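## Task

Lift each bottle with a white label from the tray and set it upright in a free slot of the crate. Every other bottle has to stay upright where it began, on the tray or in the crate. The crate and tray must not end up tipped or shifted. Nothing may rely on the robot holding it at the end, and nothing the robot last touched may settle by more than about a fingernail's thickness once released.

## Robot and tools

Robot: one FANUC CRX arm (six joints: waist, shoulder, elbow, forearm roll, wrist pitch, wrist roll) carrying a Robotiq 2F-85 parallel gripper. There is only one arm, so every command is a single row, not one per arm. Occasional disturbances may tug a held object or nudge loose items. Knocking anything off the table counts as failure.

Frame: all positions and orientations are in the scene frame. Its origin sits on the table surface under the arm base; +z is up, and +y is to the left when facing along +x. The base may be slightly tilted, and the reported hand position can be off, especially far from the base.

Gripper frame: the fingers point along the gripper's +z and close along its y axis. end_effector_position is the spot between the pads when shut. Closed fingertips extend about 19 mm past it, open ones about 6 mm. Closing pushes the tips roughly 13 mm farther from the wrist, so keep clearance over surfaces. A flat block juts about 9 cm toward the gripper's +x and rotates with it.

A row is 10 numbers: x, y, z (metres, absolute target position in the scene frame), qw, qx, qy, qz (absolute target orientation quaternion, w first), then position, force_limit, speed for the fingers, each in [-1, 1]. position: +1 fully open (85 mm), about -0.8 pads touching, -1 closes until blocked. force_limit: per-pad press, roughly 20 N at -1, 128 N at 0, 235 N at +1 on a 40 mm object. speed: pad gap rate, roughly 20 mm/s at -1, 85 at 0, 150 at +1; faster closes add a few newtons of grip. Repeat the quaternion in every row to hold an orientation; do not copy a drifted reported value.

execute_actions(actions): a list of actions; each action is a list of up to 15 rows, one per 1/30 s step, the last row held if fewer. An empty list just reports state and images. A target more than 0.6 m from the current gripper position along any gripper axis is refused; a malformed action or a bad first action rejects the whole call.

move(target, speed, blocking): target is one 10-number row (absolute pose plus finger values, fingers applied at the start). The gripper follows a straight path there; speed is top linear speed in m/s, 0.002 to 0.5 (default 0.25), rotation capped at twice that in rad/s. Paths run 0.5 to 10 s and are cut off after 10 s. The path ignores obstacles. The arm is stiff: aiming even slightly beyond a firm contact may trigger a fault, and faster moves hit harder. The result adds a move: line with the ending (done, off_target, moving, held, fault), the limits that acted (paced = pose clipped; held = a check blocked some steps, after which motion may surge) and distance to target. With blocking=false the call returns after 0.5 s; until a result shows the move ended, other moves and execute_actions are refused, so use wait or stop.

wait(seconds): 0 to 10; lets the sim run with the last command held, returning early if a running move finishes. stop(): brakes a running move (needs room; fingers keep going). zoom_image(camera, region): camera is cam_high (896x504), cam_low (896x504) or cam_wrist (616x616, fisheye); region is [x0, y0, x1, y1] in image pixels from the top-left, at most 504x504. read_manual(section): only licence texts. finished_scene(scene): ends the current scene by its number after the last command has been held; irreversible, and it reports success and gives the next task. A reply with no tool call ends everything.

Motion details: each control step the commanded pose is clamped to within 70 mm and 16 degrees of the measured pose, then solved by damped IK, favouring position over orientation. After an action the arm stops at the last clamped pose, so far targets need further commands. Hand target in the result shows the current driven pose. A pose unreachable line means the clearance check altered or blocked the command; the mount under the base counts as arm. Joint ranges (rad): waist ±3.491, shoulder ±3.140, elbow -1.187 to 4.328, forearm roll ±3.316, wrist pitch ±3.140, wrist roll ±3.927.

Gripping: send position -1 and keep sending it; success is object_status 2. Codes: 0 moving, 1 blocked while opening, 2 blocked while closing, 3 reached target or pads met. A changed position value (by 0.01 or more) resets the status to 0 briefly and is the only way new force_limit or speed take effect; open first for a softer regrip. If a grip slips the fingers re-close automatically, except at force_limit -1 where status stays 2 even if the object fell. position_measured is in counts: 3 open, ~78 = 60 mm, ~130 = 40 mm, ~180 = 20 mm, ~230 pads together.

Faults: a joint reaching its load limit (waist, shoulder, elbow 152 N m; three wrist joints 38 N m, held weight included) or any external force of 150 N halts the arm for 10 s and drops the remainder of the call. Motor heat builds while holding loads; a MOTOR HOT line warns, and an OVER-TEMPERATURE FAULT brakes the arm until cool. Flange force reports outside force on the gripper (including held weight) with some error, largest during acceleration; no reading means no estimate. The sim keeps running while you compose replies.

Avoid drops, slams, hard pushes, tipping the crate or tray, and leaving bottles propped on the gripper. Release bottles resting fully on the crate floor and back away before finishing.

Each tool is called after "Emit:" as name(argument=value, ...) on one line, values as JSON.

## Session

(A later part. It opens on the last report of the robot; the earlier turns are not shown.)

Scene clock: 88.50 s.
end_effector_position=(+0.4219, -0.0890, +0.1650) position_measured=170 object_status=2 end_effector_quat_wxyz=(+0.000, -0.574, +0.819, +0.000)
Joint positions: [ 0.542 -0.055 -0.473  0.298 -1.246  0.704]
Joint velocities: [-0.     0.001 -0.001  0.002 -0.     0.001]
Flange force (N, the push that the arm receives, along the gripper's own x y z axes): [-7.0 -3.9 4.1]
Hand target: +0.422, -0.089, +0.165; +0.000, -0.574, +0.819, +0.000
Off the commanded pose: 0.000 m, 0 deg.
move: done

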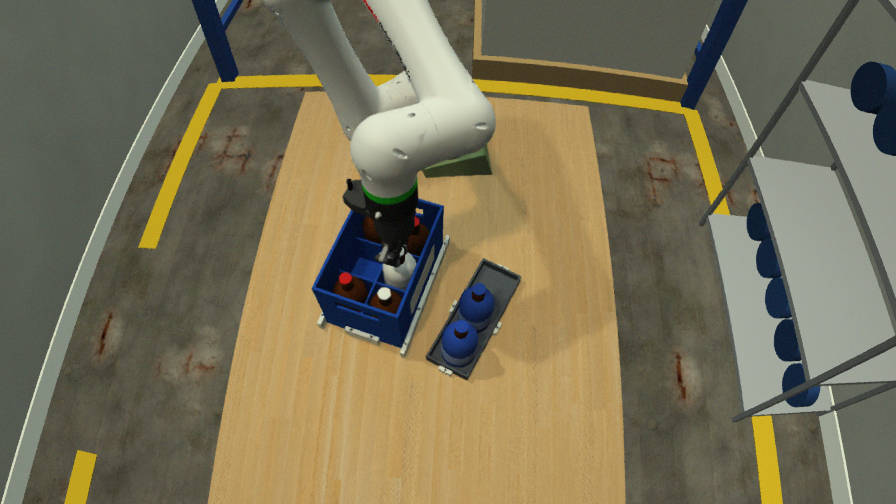

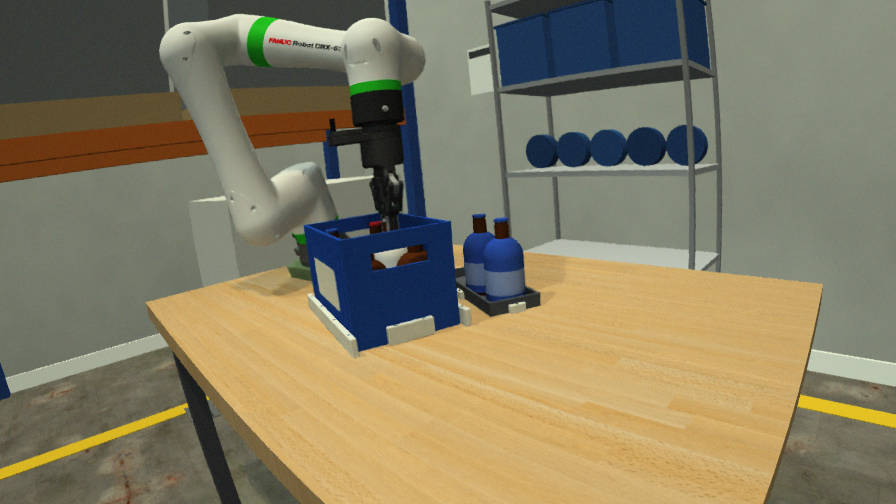

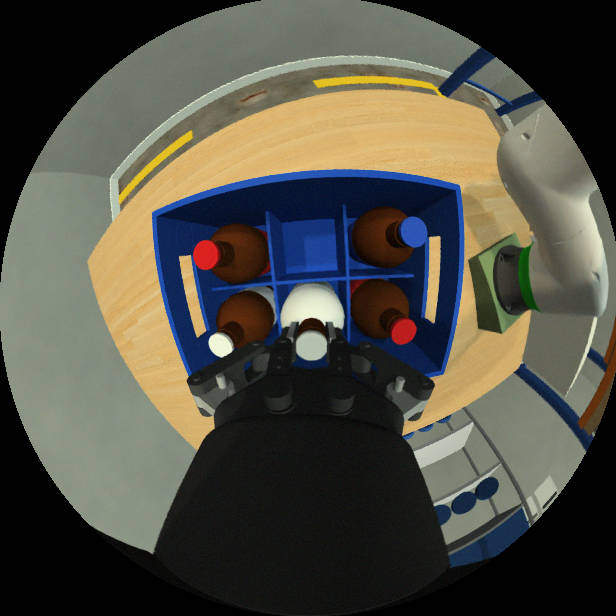

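Step down gently.

Emit:
move(target=[0.422,-0.089,0.157,0,-0.574,0.819,0,-1,-0.2,-0.3], speed=0.02)

Emit:
move(target=[0.422,-0.089,0.154,0,-0.574,0.819,0,-1,-0.2,-0.3], speed=0.01)

Scene clock: 93.67 s.
end_effector_position=(+0.4220, -0.0890, +0.1570) position_measured=170 object_status=2 end_effector_quat_wxyz=(+0.000, -0.574, +0.819, +0.000)
Joint positions: [ 0.536 -0.048 -0.486  0.3   -1.225  0.703]
Joint velocities: [-0.    -0.    -0.001 -0.001  0.001 -0.001]
Flange force (N, the push that the arm receives, along the gripper's own x y z axes): [-7.2 -4.7 4.5]
Hand target: +0.422, -0.089, +0.157; +0.000, -0.574, +0.819, +0.000
Off the commanded pose: 0.000 m, 0 deg.
move: done

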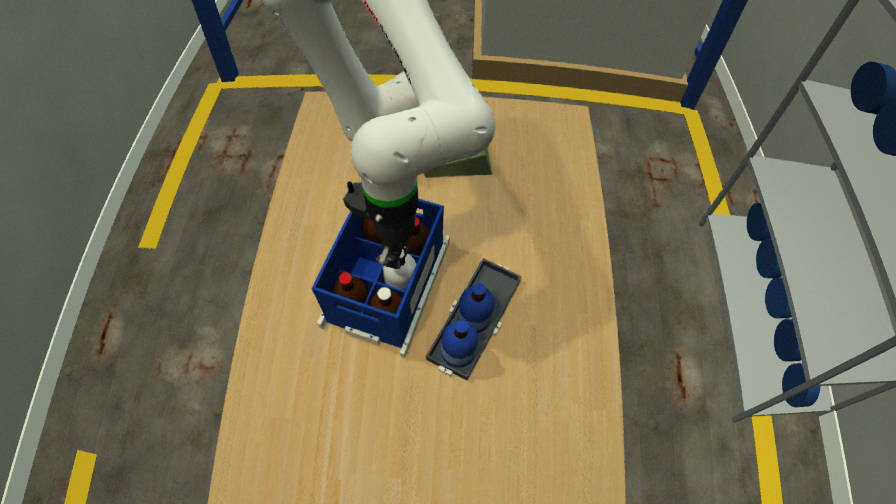

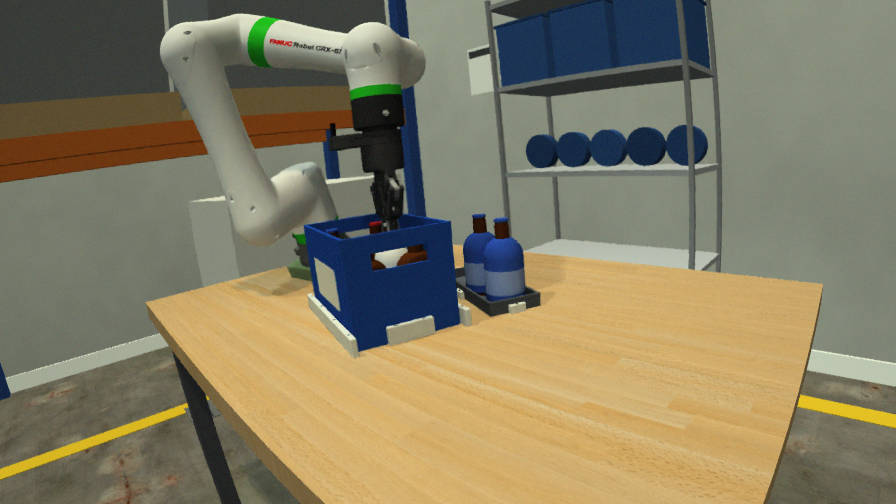

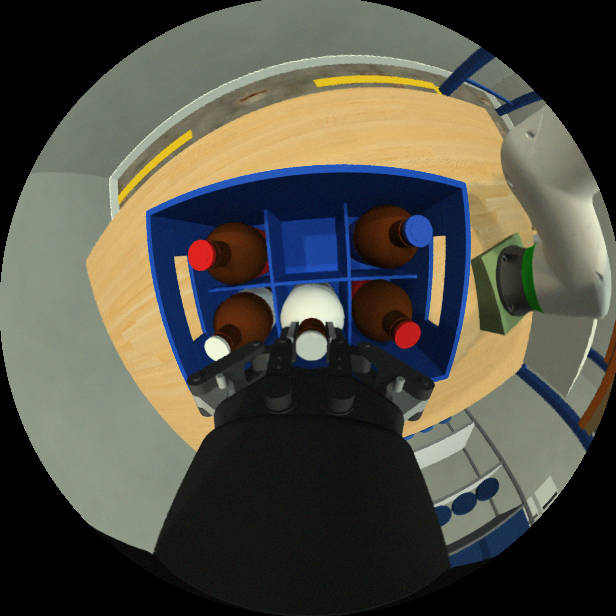

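Scene clock: 94.37 s.
end_effector_position=(+0.4220, -0.0890, +0.1540) position_measured=170 object_status=2 end_effector_quat_wxyz=(+0.000, -0.574, +0.819, +0.000)
Joint positions: [ 0.534 -0.045 -0.491  0.302 -1.217  0.702]
Joint velocities: [-0. -0. -0. -0. -0.  0.]
Flange force (N, the push that the arm receives, along the gripper's own x y z axes): [-7.9 -2.8 4.8]
Hand target: +0.422, -0.089, +0.154; +0.000, -0.574, +0.819, +0.000
Off the commanded pose: 0.000 m, 0 deg.
move: done

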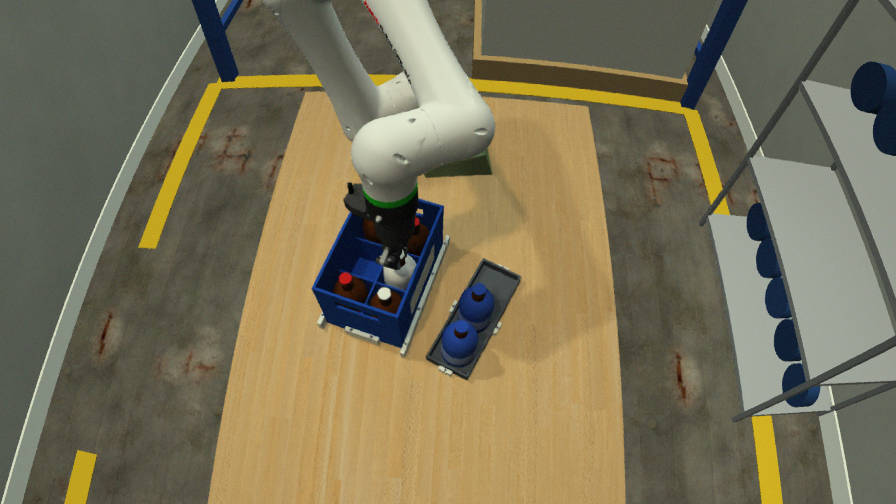

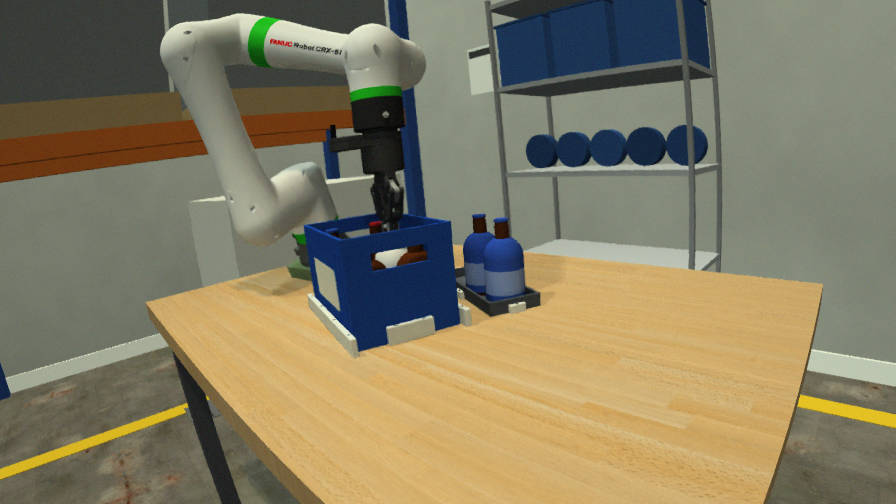

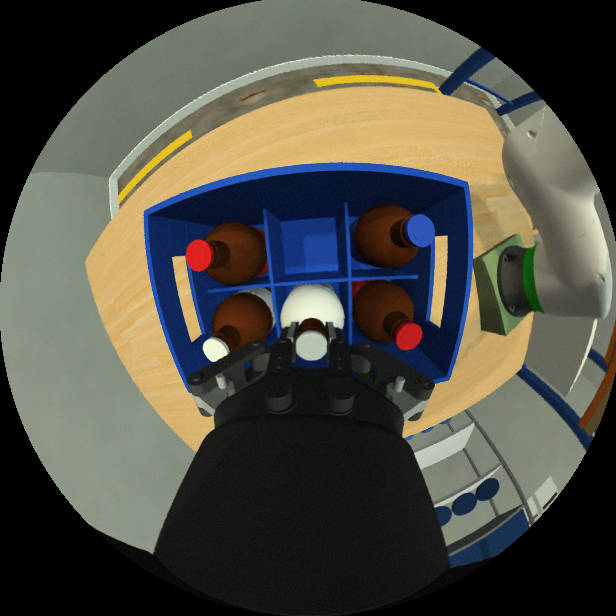

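Emit:
move(target=[0.422,-0.089,0.1515,0,-0.574,0.819,0,-1,-0.2,-0.3], speed=0.01)

Scene clock: 98.20 s.
end_effector_position=(+0.4220, -0.0890, +0.1515) position_measured=170 object_status=2 end_effector_quat_wxyz=(+0.000, -0.574, +0.819, +0.000)
Joint positions: [ 0.532 -0.043 -0.495  0.302 -1.211  0.702]
Joint velocities: [-0.     0.001  0.001  0.001  0.001 -0.   ]
Flange force (N, the push that the arm receives, along the gripper's own x y z axes): [-7.8 -3.2 4.2]
Hand target: +0.422, -0.089, +0.151; +0.000, -0.574, +0.819, +0.000
Off the commanded pose: 0.000 m, 0 deg.
move: done

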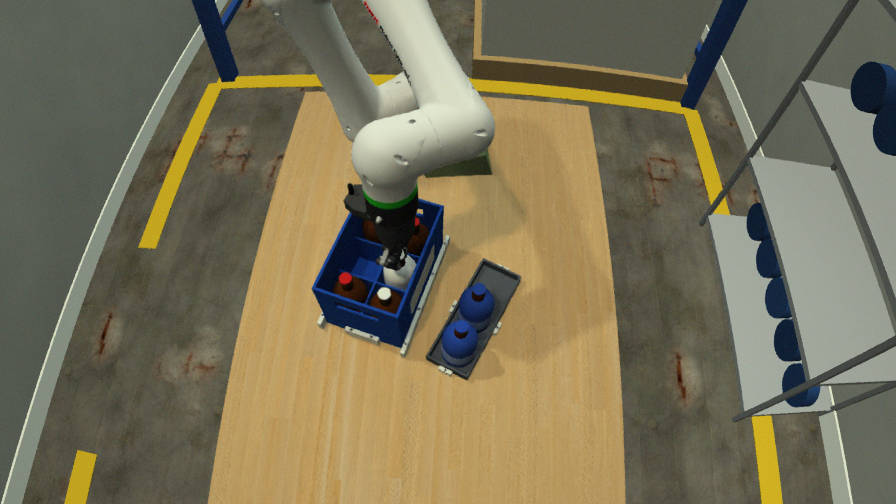

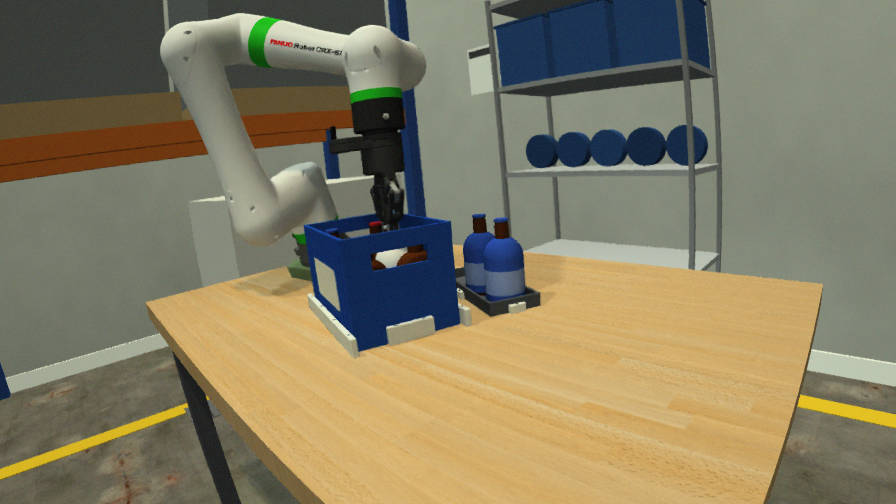

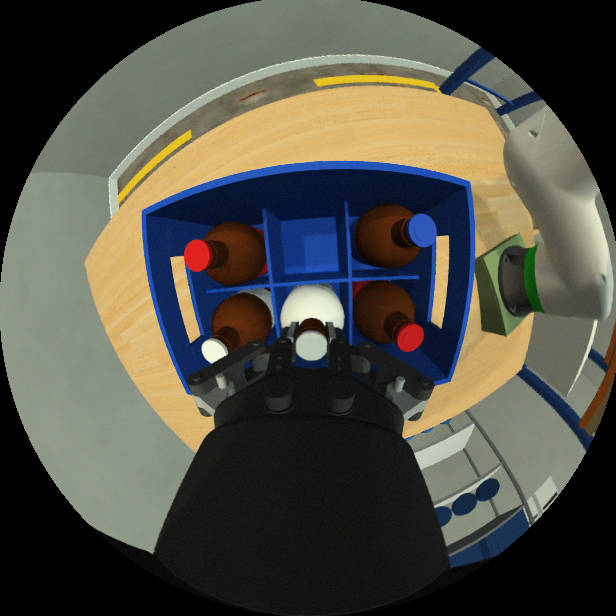

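Emit:
move(target=[0.422,-0.089,0.1495,0,-0.574,0.819,0,-1,-0.2,-0.3], speed=0.01)

Scene clock: 104.50 s.
end_effector_position=(+0.4221, -0.0890, +0.1496) position_measured=170 object_status=2 end_effector_quat_wxyz=(+0.000, -0.574, +0.819, -0.000)
Joint positions: [ 0.53  -0.041 -0.498  0.303 -1.206  0.702]
Joint velocities: [-0.     0.    -0.001  0.001 -0.     0.   ]
Flange force (N, the push that the arm receives, along the gripper's own x y z axes): [-11.4 0.2 -36.5]
Hand target: +0.422, -0.089, +0.149; +0.000, -0.574, +0.819, +0.000
Off the commanded pose: 0.000 m, 0 deg.
move: done

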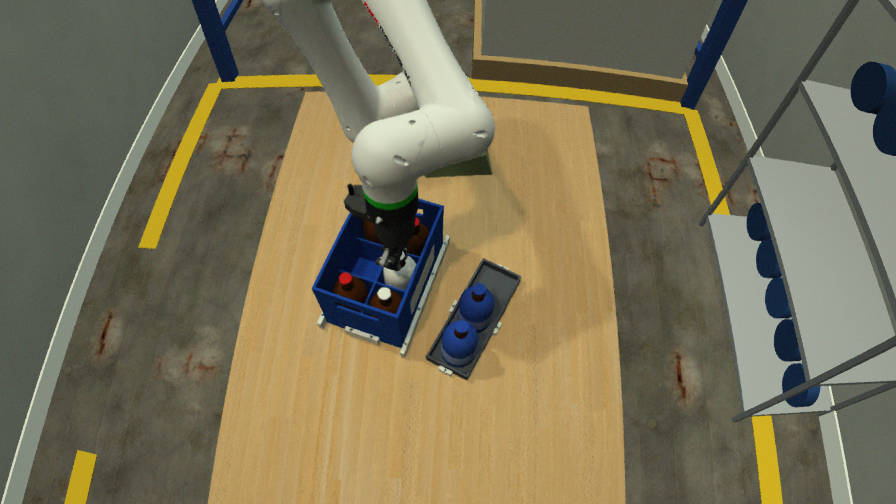

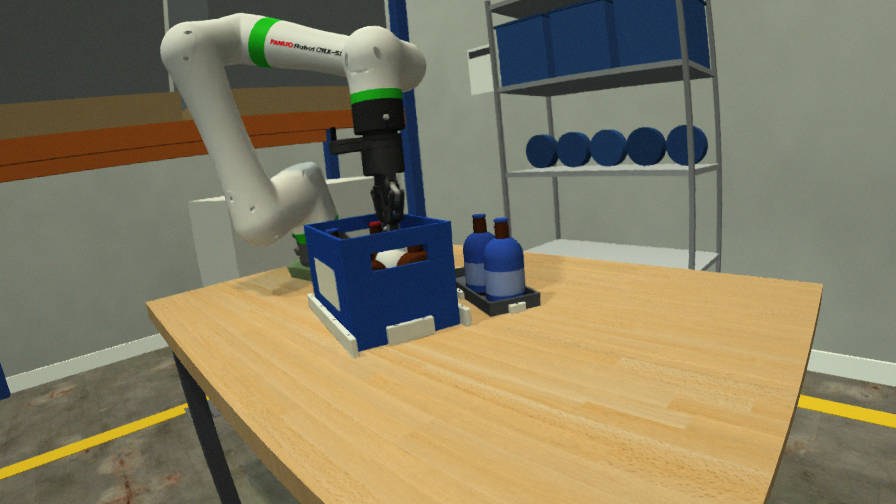

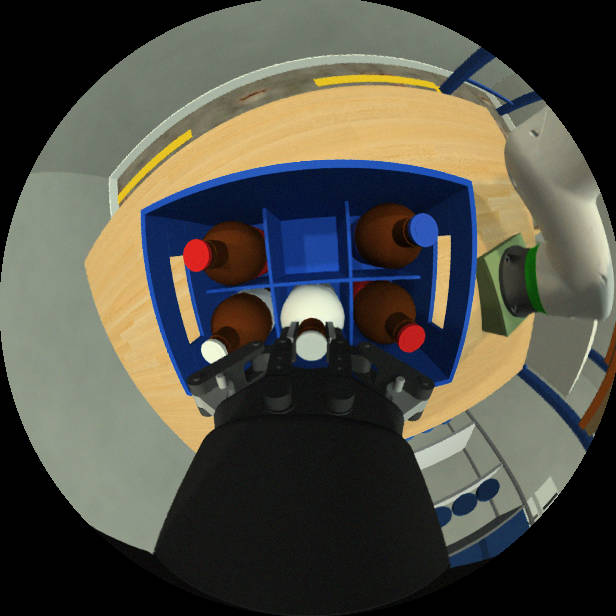

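Contact (about 3 mm above grasp height). Release and retreat.

Emit:
move(target=[0.422,-0.089,0.150,0,-0.574,0.819,0,0.1,-0.2,0], speed=0.01)

Emit:
move(target=[0.422,-0.089,0.23,0,-0.574,0.819,0,0.1,-0.2,0], speed=0.2)

Scene clock: 109.83 s.
end_effector_position=(+0.4220, -0.0890, +0.1500) position_measured=117 object_status=3 end_effector_quat_wxyz=(-0.000, -0.574, +0.819, -0.000)
Joint positions: [ 0.53  -0.042 -0.497  0.303 -1.207  0.702]
Joint velocities: [ 0.     0.     0.    -0.002 -0.     0.   ]
Flange force (N, the push that the arm receives, along the gripper's own x y z axes): [-5.8 -3.3 -1.1]
Hand target: +0.422, -0.089, +0.150; -0.000, -0.574, +0.819, -0.000
Off the commanded pose: 0.000 m, 0 deg.
move: done

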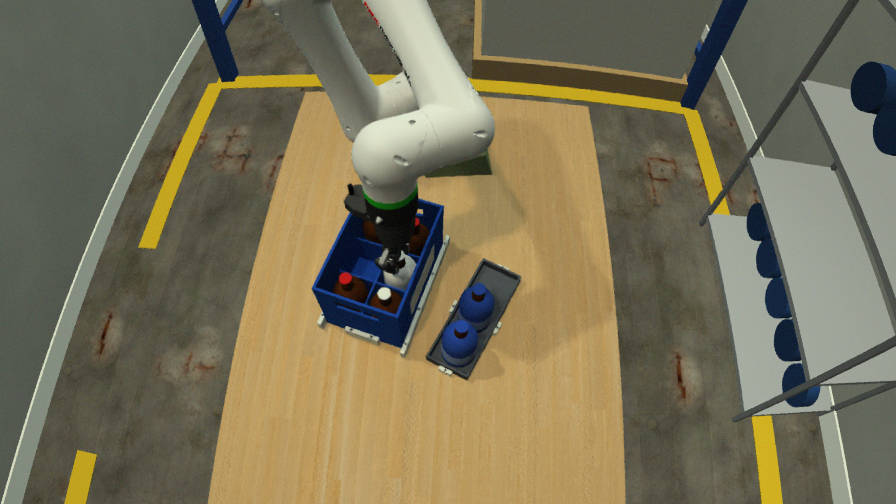

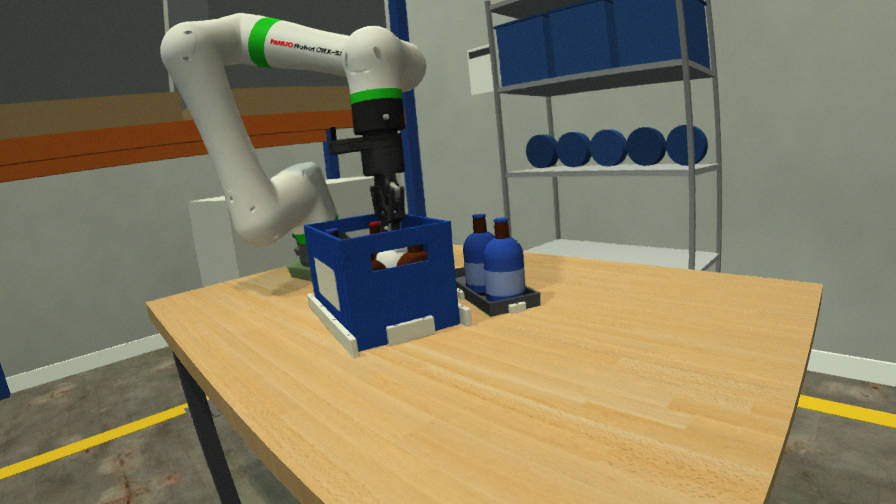

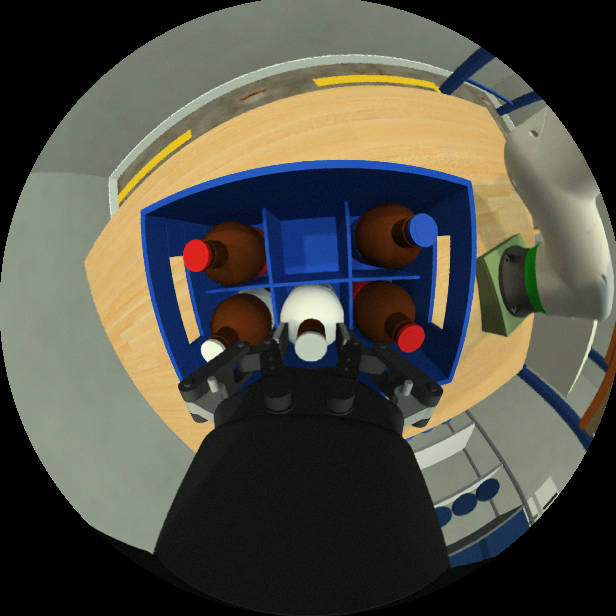

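Scene clock: 110.63 s.
end_effector_position=(+0.4221, -0.0890, +0.2300) position_measured=117 object_status=3 end_effector_quat_wxyz=(-0.000, -0.574, +0.819, -0.000)
Joint positions: [ 0.59  -0.096 -0.357  0.282 -1.409  0.704]
Joint velocities: [ 0.    -0.     0.002 -0.    -0.002 -0.002]
Flange force (N, the push that the arm receives, along the gripper's own x y z axes): [-7.0 -2.0 -2.2]
Hand target: +0.422, -0.089, +0.230; -0.000, -0.574, +0.819, -0.000
Off the commanded pose: 0.000 m, 0 deg.
move: done

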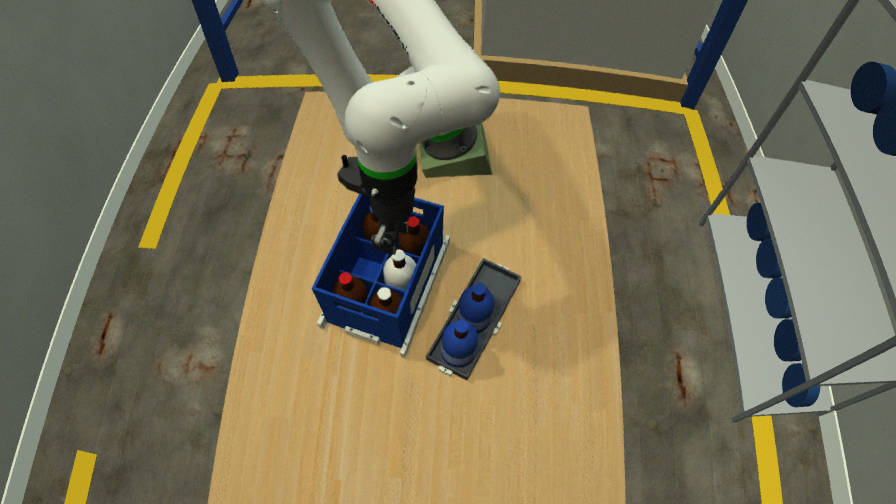

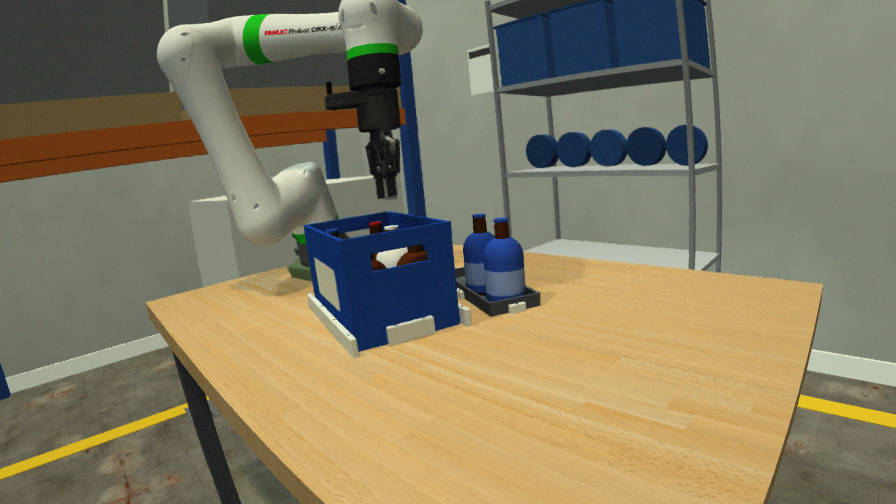

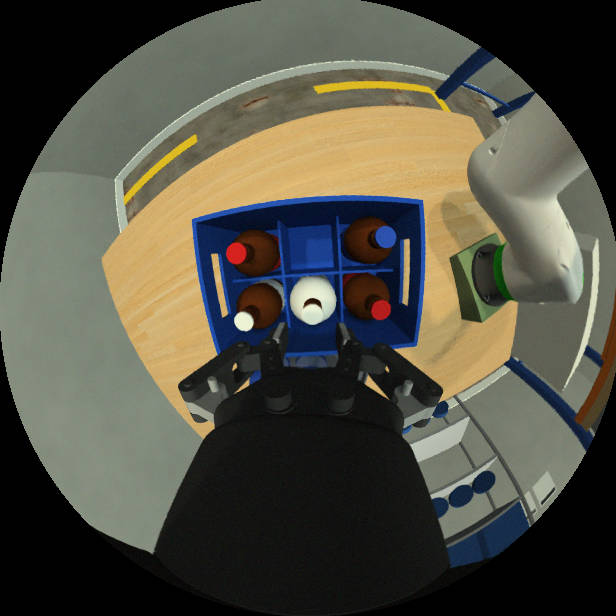

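Emit:
finished_scene(scene=1)

The scene is finished: the task was done.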